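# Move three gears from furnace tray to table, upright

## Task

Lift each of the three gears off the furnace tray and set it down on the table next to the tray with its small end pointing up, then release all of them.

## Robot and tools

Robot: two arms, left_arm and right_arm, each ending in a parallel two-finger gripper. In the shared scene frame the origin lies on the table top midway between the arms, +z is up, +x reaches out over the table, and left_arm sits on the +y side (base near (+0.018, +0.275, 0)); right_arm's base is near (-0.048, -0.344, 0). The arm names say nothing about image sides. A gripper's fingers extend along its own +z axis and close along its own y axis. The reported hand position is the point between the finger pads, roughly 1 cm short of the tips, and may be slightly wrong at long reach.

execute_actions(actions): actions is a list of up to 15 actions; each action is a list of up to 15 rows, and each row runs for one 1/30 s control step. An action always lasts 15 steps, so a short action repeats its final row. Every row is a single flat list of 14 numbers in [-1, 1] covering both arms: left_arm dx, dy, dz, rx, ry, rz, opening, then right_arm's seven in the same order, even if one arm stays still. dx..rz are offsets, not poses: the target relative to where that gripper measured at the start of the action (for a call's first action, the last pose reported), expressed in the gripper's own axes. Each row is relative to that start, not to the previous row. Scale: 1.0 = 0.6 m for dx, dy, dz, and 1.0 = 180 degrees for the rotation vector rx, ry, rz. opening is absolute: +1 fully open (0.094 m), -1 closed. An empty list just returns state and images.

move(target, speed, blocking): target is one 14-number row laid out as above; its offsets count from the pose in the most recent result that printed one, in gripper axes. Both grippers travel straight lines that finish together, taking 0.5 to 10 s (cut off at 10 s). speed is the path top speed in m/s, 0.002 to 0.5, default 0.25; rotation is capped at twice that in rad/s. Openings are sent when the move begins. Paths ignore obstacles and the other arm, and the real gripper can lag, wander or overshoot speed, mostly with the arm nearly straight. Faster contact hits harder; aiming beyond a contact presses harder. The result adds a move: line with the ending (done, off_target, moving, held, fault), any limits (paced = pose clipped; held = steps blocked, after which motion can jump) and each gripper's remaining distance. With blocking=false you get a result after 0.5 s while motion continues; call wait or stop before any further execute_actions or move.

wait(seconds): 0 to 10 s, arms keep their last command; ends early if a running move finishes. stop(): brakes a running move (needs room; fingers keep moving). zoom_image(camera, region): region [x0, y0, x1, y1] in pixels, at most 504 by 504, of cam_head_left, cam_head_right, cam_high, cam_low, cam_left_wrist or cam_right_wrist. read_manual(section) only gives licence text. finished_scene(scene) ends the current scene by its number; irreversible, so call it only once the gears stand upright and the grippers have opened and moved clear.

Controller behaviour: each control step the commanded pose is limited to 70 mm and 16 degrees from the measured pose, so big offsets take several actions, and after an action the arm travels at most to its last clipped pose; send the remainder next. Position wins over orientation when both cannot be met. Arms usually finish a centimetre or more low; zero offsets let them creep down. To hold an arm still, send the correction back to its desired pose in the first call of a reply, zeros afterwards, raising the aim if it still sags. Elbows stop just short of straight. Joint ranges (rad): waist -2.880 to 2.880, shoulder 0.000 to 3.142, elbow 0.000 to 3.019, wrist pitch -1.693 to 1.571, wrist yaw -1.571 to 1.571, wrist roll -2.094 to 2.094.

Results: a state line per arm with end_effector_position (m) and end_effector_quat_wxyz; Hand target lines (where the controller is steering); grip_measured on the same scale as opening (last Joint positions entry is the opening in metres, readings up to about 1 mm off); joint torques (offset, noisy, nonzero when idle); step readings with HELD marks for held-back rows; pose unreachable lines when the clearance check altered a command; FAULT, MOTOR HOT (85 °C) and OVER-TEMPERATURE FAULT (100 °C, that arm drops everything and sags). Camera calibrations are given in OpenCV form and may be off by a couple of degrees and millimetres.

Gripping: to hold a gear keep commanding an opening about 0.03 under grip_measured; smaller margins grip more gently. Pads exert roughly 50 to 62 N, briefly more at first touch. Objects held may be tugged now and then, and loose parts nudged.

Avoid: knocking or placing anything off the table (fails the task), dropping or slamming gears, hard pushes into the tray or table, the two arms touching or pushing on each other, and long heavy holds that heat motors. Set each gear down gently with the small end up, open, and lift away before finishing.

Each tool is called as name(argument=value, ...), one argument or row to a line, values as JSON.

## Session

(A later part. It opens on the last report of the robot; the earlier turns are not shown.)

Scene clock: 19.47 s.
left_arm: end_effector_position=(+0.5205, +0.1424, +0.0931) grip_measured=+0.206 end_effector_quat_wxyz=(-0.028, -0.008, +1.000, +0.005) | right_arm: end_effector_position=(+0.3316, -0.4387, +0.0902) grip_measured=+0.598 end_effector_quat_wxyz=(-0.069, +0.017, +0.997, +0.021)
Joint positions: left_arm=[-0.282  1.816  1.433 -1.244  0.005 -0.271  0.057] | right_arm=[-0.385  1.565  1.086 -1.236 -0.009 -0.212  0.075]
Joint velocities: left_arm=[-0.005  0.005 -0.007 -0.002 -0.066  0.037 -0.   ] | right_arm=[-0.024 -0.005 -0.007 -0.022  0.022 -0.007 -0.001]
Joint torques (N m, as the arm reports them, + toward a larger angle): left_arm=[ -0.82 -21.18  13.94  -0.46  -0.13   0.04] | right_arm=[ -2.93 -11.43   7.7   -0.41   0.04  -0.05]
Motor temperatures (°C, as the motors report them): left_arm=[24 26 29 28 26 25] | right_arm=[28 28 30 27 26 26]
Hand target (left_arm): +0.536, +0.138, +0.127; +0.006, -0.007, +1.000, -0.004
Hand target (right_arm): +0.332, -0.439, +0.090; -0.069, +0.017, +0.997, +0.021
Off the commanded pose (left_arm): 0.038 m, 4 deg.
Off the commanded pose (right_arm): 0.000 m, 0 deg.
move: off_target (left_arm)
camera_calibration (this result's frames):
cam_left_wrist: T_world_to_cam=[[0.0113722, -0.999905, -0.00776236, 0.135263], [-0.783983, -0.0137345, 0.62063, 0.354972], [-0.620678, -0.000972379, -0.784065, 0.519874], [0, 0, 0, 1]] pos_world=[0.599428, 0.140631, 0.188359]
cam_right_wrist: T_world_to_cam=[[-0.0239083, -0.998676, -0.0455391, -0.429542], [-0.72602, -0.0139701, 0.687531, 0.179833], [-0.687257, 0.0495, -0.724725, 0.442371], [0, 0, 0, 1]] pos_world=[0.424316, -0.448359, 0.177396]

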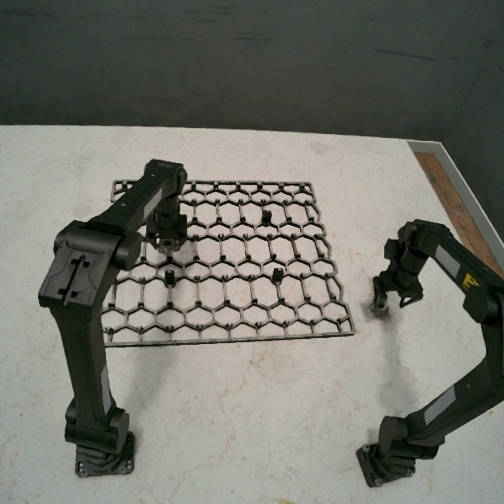

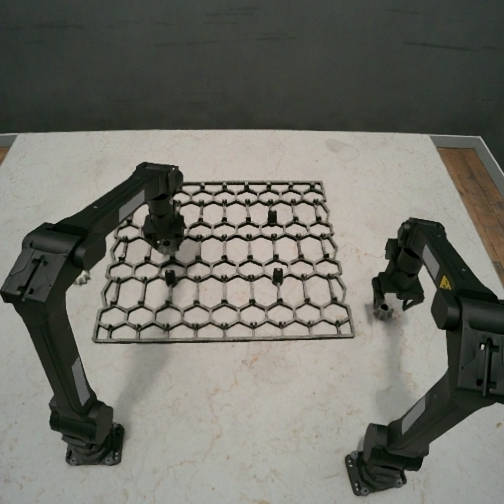

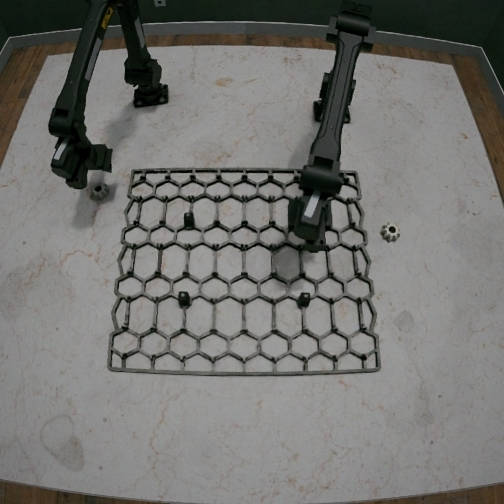

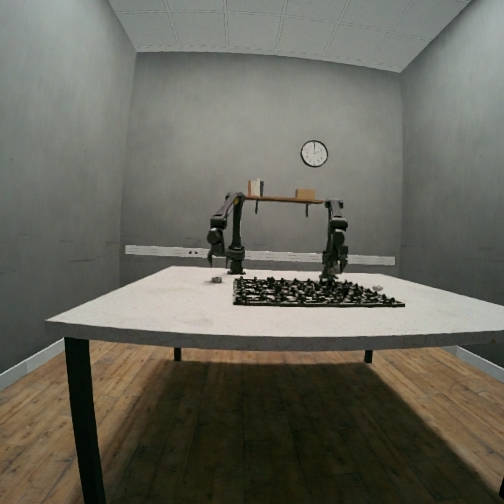

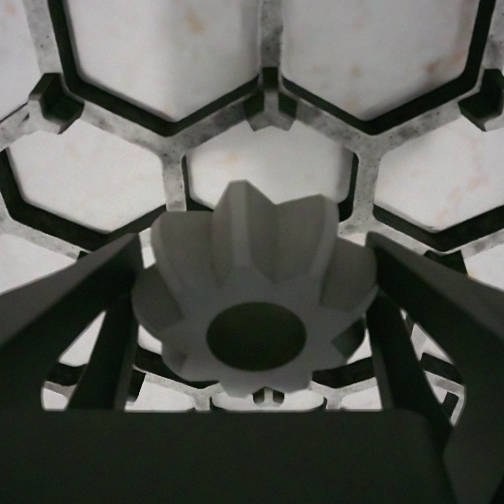

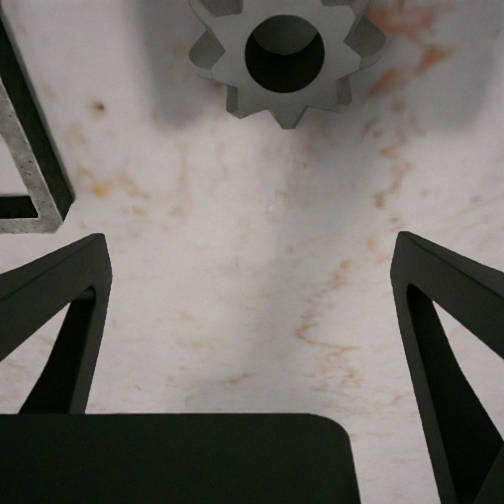

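move(
  target=[-0.14,0.45,-0.03,0,-0.02,0,-1, 0,0,0,0,0,0,0.6],
  speed=0.22,
)

Scene clock: 21.37 s.
left_arm: end_effector_position=(+0.5884, +0.4125, +0.0995) grip_measured=+0.206 end_effector_quat_wxyz=(-0.008, -0.016, +1.000, -0.001) | right_arm: end_effector_position=(+0.3316, -0.4387, +0.0902) grip_measured=+0.598 end_effector_quat_wxyz=(-0.069, +0.017, +0.997, +0.021)
Joint positions: left_arm=[ 0.211  1.951  1.655 -1.291 -0.002  0.204  0.057] | right_arm=[-0.385  1.565  1.086 -1.236 -0.009 -0.212  0.075]
Joint velocities: left_arm=[ 0.024 -0.005 -0.007  0.007 -0.066  0.007  0.   ] | right_arm=[-0.005  0.005 -0.002 -0.002  0.066 -0.007  0.   ]
Joint torques (N m, as the arm reports them, + toward a larger angle): left_arm=[ -0.75 -19.93  14.84  -0.43   0.01   0.11] | right_arm=[ -2.48 -11.15   7.75  -0.33   0.05  -0.11]
Motor temperatures (°C, as the motors report them): left_arm=[24 26 29 28 26 25] | right_arm=[28 28 30 27 26 26]
Hand target (left_arm): +0.605, +0.412, +0.111; +0.006, -0.007, +1.000, +0.001
Hand target (right_arm): +0.332, -0.439, +0.090; -0.069, +0.017, +0.997, +0.021
Off the commanded pose (left_arm): 0.016 m, 2 deg.
Off the commanded pose (right_arm): 0.000 m, 0 deg.
move: off_target (left_arm)
camera_calibration (this result's frames):
cam_left_wrist: T_world_to_cam=[[0.0281939, -0.999596, 0.00356181, 0.393478], [-0.807547, -0.0206768, 0.589441, 0.427755], [-0.589129, -0.019495, -0.807804, 0.558747], [0, 0, 0, 1]] pos_world=[0.663512, 0.413057, 0.19782]
cam_right_wrist: T_world_to_cam=[[-0.0239083, -0.998676, -0.0455391, -0.429542], [-0.72602, -0.0139701, 0.687531, 0.179833], [-0.687257, 0.0495, -0.724725, 0.442371], [0, 0, 0, 1]] pos_world=[0.424316, -0.448359, 0.177396]

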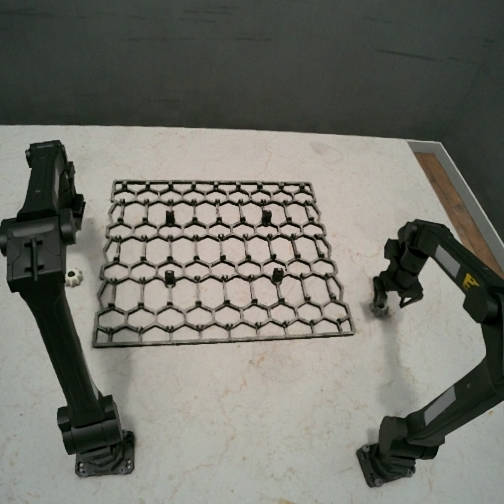

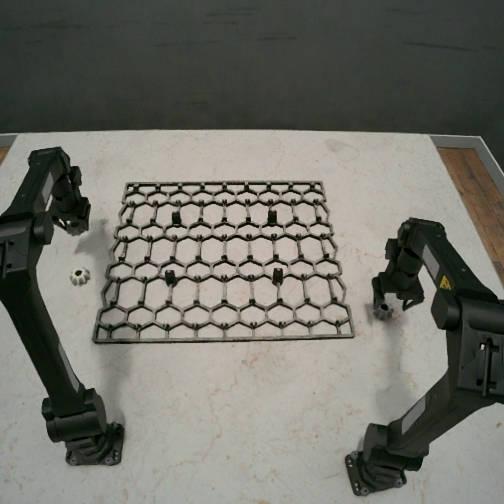

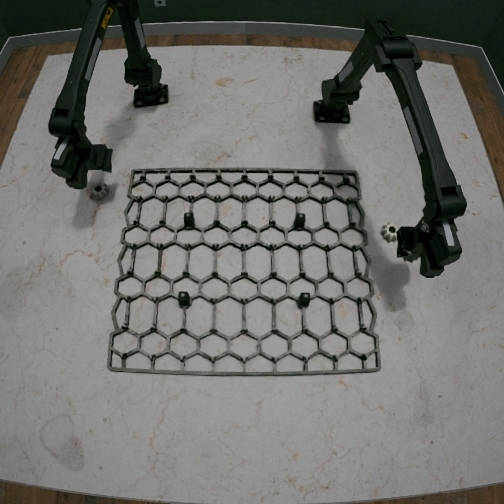

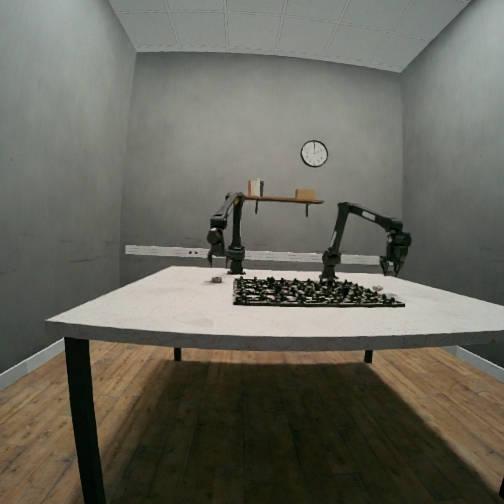

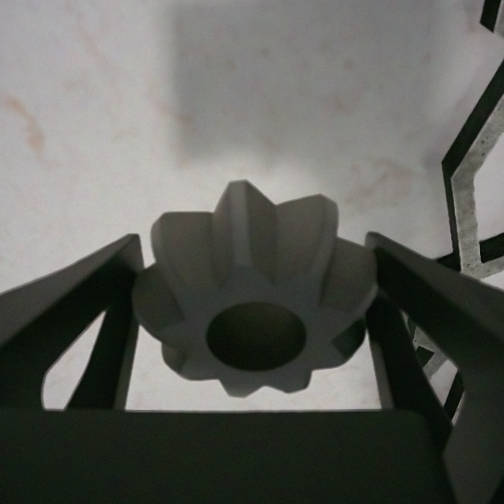

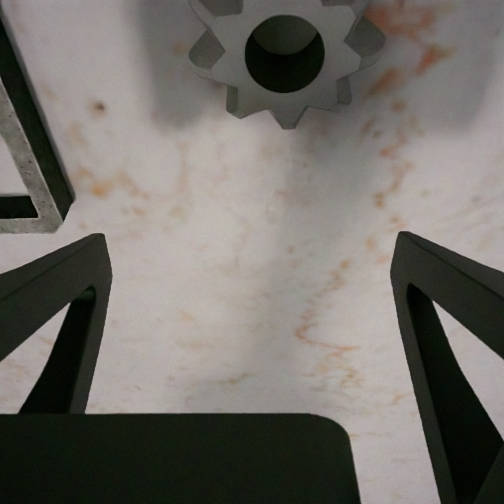

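move(
  target=[-0.01,0,0.15,0,0,0,-1, 0,0,0,0,0,0,0.6],
  speed=0.1,
)

move(
  target=[0,0,0,0,0,0,0.6, 0,0,0,0,0,0,0.6],
)

move(
  target=[0,0,-0.15,0,0,0,0.6, 0,0,0,0,0,0,0.6],
  speed=0.15,
)

Scene clock: 22.83 s.
left_arm: end_effector_position=(+0.5878, +0.4124, +0.0115) grip_measured=+0.206 end_effector_quat_wxyz=(-0.014, -0.015, +1.000, -0.002) | right_arm: end_effector_position=(+0.3316, -0.4387, +0.0902) grip_measured=+0.598 end_effector_quat_wxyz=(-0.069, +0.017, +0.997, +0.021)
Joint positions: left_arm=[ 0.211  2.046  1.559 -1.111 -0.002  0.206  0.057] | right_arm=[-0.385  1.565  1.086 -1.236 -0.009 -0.212  0.075]
Joint velocities: left_arm=[-0.005 -0.015 -0.007  0.012 -0.051  0.095 -0.   ] | right_arm=[-0.034  0.005  0.017 -0.002 -0.037  0.022  0.   ]
Joint torques (N m, as the arm reports them, + toward a larger angle): left_arm=[ -0.79 -21.2   10.09   0.49  -0.07   0.  ] | right_arm=[ -3.42 -11.63   7.87  -0.63   0.05  -0.09]
Motor temperatures (°C, as the motors report them): left_arm=[24 26 29 28 26 25] | right_arm=[28 28 30 27 26 26]
Hand target (left_arm): +0.594, +0.413, +0.009; -0.008, -0.016, +1.000, -0.001
Hand target (right_arm): +0.332, -0.439, +0.090; -0.069, +0.017, +0.997, +0.021
Off the commanded pose (left_arm): 0.006 m, 1 deg.
Off the commanded pose (right_arm): 0.000 m, 0 deg.
move: done
camera_calibration (this result's frames):
cam_left_wrist: T_world_to_cam=[[0.0267198, -0.999626, 0.00588496, 0.394513], [-0.801192, -0.0178943, 0.59814, 0.474151], [-0.597811, -0.0206971, -0.80137, 0.492803], [0, 0, 0, 1]] pos_world=[0.663947, 0.413049, 0.108987]
cam_right_wrist: T_world_to_cam=[[-0.0239083, -0.998676, -0.0455391, -0.429542], [-0.72602, -0.0139701, 0.687531, 0.179833], [-0.687257, 0.0495, -0.724725, 0.442371], [0, 0, 0, 1]] pos_world=[0.424316, -0.448359, 0.177396]

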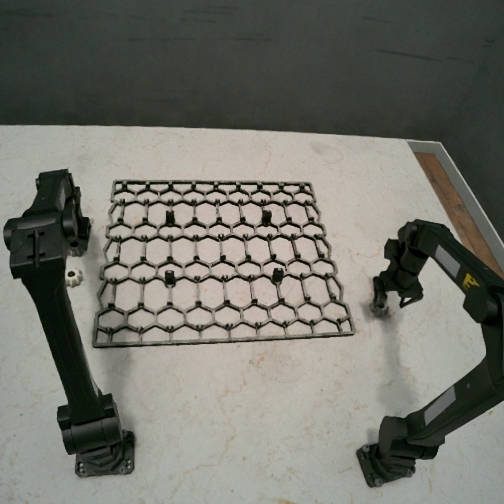

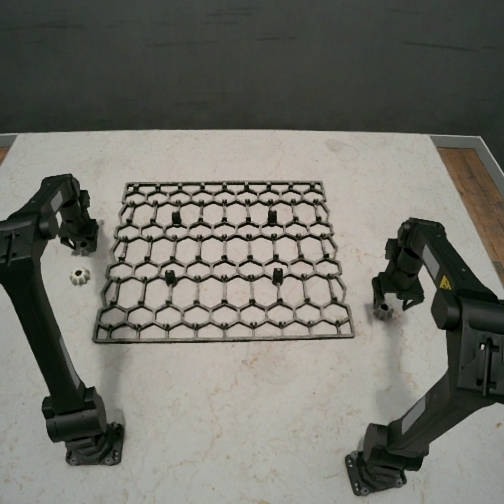

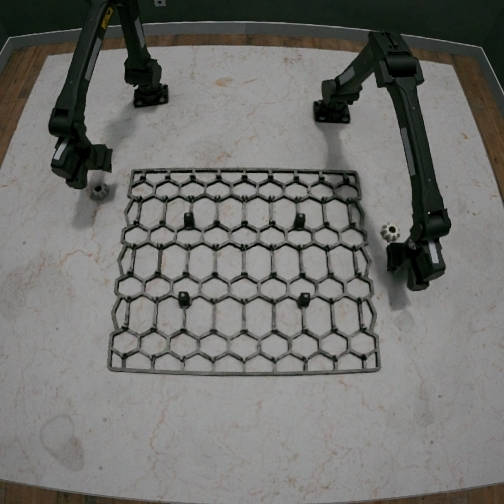

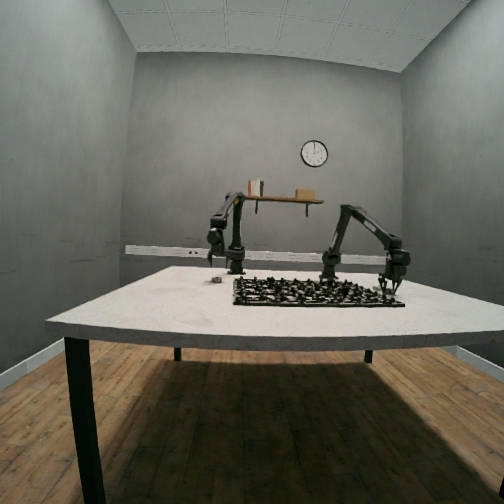

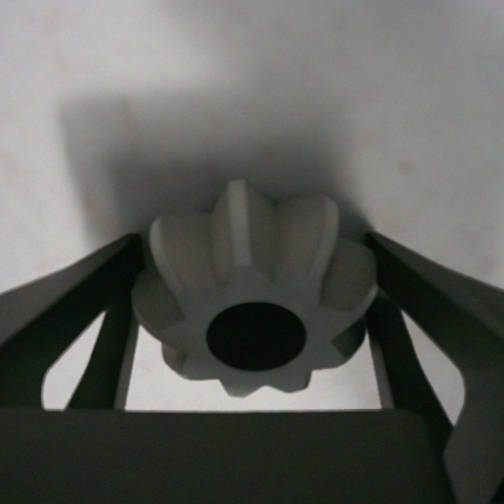

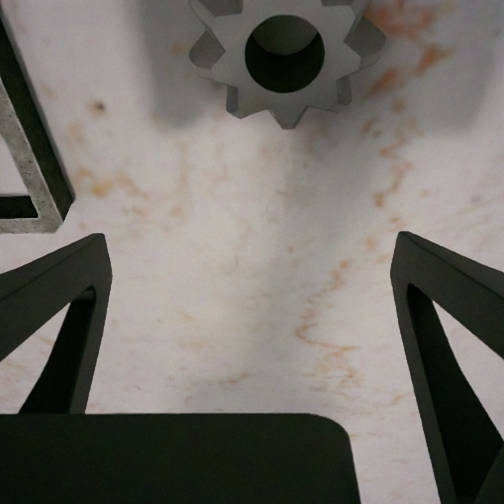

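Scene clock: 23.33 s.
left_arm: end_effector_position=(+0.5875, +0.4122, +0.0113) grip_measured=+0.598 end_effector_quat_wxyz=(-0.014, -0.015, +1.000, -0.002) | right_arm: end_effector_position=(+0.3316, -0.4387, +0.0902) grip_measured=+0.598 end_effector_quat_wxyz=(-0.069, +0.017, +0.997, +0.021)
Joint positions: left_arm=[ 0.211  2.046  1.558 -1.111 -0.002  0.206  0.075] | right_arm=[-0.385  1.565  1.086 -1.236 -0.009 -0.212  0.075]
Joint velocities: left_arm=[-0.015 -0.005 -0.002  0.002 -0.022 -0.066  0.001] | right_arm=[-0.015 -0.005 -0.007 -0.012 -0.095  0.007  0.001]
Joint torques (N m, as the arm reports them, + toward a larger angle): left_arm=[ -0.71 -21.86   9.25   0.03  -0.1    0.04] | right_arm=[ -3.2  -11.78   7.53  -0.34   0.03  -0.09]
Motor temperatures (°C, as the motors report them): left_arm=[24 26 29 28 26 25] | right_arm=[28 28 30 27 26 26]
Hand target (left_arm): +0.588, +0.412, +0.011; -0.014, -0.015, +1.000, -0.002
Hand target (right_arm): +0.332, -0.439, +0.090; -0.069, +0.017, +0.997, +0.021
Off the commanded pose (left_arm): 0.000 m, 0 deg.
Off the commanded pose (right_arm): 0.000 m, 0 deg.
move: done
camera_calibration (this result's frames):
cam_left_wrist: T_world_to_cam=[[0.0267344, -0.999622, 0.00641641, 0.394367], [-0.800801, -0.0175743, 0.598673, 0.473691], [-0.598333, -0.0211434, -0.800968, 0.492905], [0, 0, 0, 1]] pos_world=[0.663711, 0.412964, 0.108685]
cam_right_wrist: T_world_to_cam=[[-0.0239083, -0.998676, -0.0455391, -0.429542], [-0.72602, -0.0139701, 0.687531, 0.179833], [-0.687257, 0.0495, -0.724725, 0.442371], [0, 0, 0, 1]] pos_world=[0.424316, -0.448359, 0.177396]

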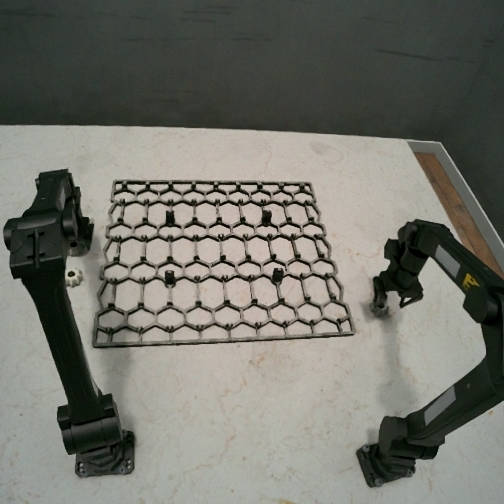

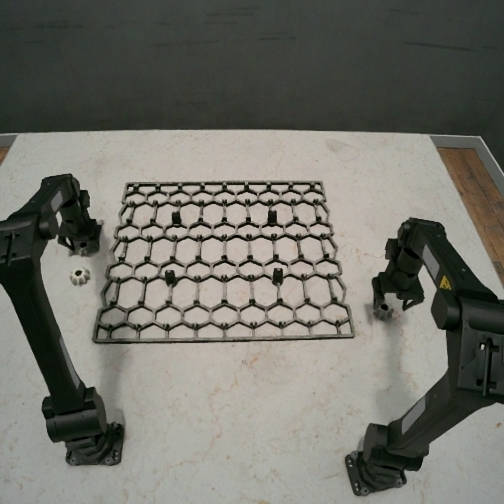

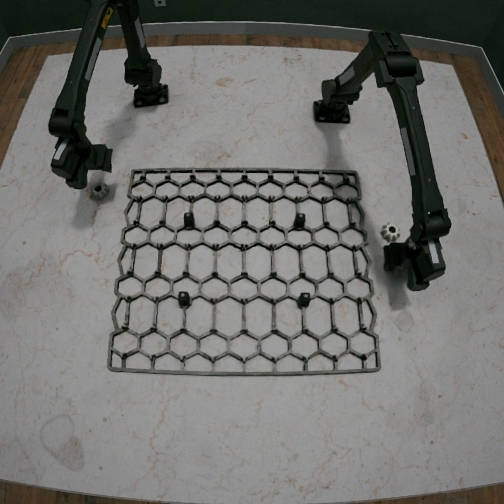

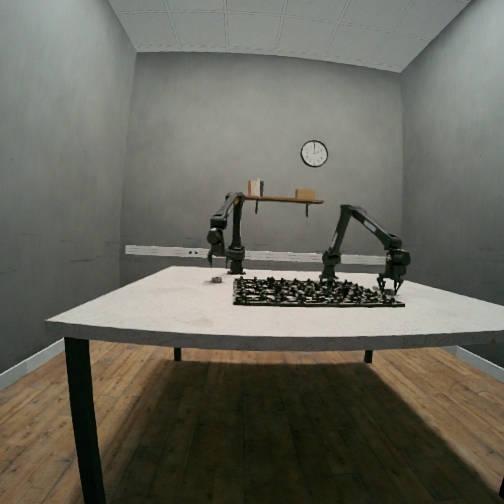

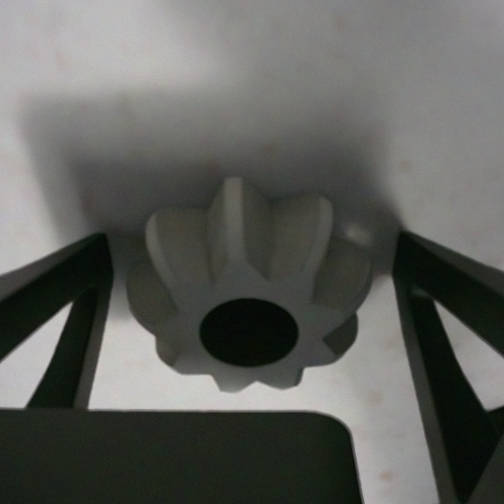

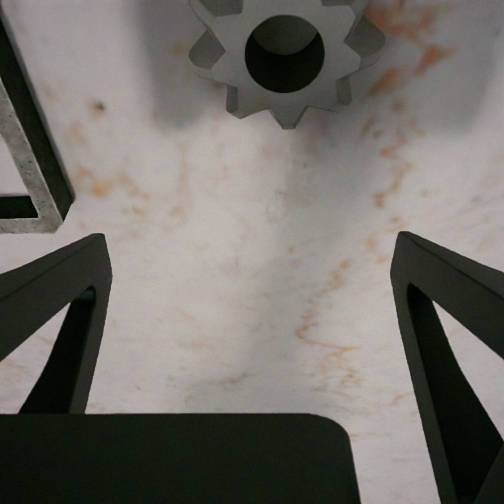

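Scene clock: 24.37 s.
left_arm: end_effector_position=(+0.5796, +0.4103, +0.0869) grip_measured=+0.598 end_effector_quat_wxyz=(-0.027, -0.015, +1.000, -0.005) | right_arm: end_effector_position=(+0.3316, -0.4387, +0.0902) grip_measured=+0.598 end_effector_quat_wxyz=(-0.069, +0.017, +0.997, +0.021)
Joint positions: left_arm=[ 0.211  1.963  1.638 -1.301 -0.002  0.206  0.075] | right_arm=[-0.385  1.565  1.086 -1.236 -0.009 -0.212  0.075]
Joint velocities: left_arm=[-0.024 -0.005 -0.022  0.007  0.022 -0.066 -0.001] | right_arm=[-0.015 -0.005 -0.002 -0.012 -0.037 -0.066 -0.001]
Joint torques (N m, as the arm reports them, + toward a larger angle): left_arm=[ -0.61 -21.28  12.56  -0.4   -0.05   0.01] | right_arm=[ -3.61 -11.72   7.81  -0.32   0.06  -0.18]
Motor temperatures (°C, as the motors report them): left_arm=[24 26 29 28 26 25] | right_arm=[28 28 30 27 26 26]
Hand target (left_arm): +0.589, +0.412, +0.102; -0.014, -0.015, +1.000, -0.002
Hand target (right_arm): +0.332, -0.439, +0.090; -0.069, +0.017, +0.997, +0.021
Off the commanded pose (left_arm): 0.018 m, 2 deg.
Off the commanded pose (right_arm): 0.000 m, 0 deg.
move: off_target (left_arm)
camera_calibration (this result's frames):
cam_left_wrist: T_world_to_cam=[[0.0269774, -0.999564, 0.0120379, 0.391537], [-0.784758, -0.0137175, 0.61965, 0.409328], [-0.619215, -0.0261634, -0.784786, 0.561474], [0, 0, 0, 1]] pos_world=[0.658333, 0.411671, 0.182283]
cam_right_wrist: T_world_to_cam=[[-0.0239083, -0.998676, -0.0455391, -0.429542], [-0.72602, -0.0139701, 0.687531, 0.179833], [-0.687257, 0.0495, -0.724725, 0.442371], [0, 0, 0, 1]] pos_world=[0.424316, -0.448359, 0.177396]

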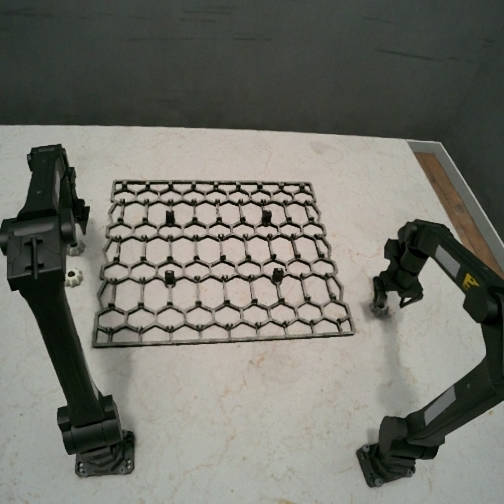

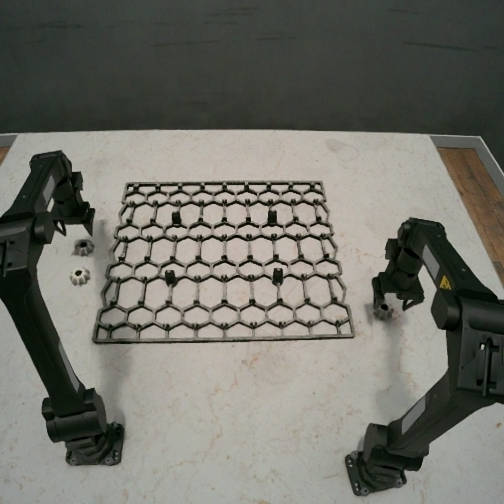

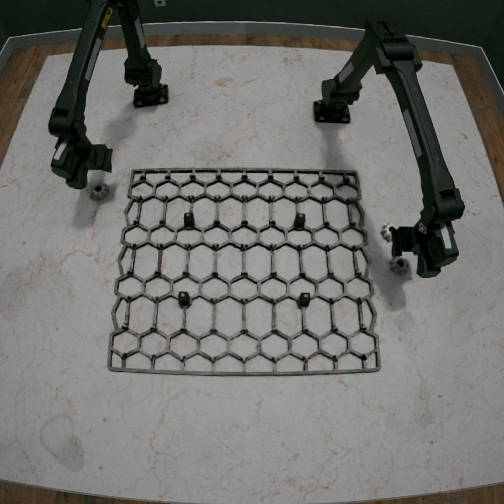

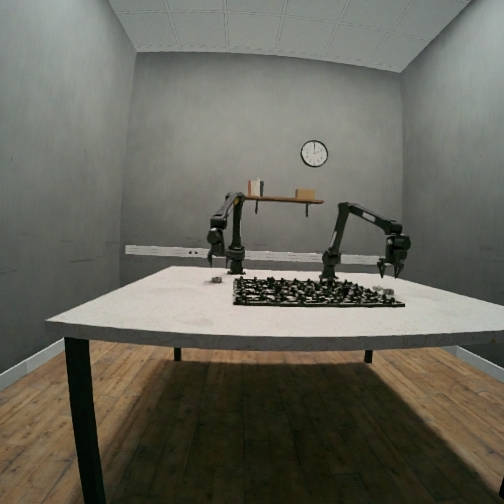

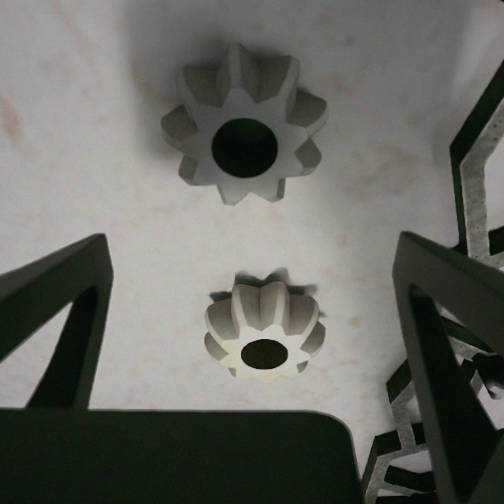

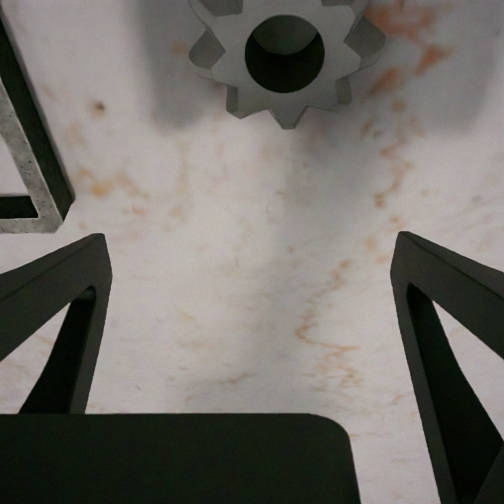

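finished_scene(
  scene=2,
)

The scene is finished: the task was done.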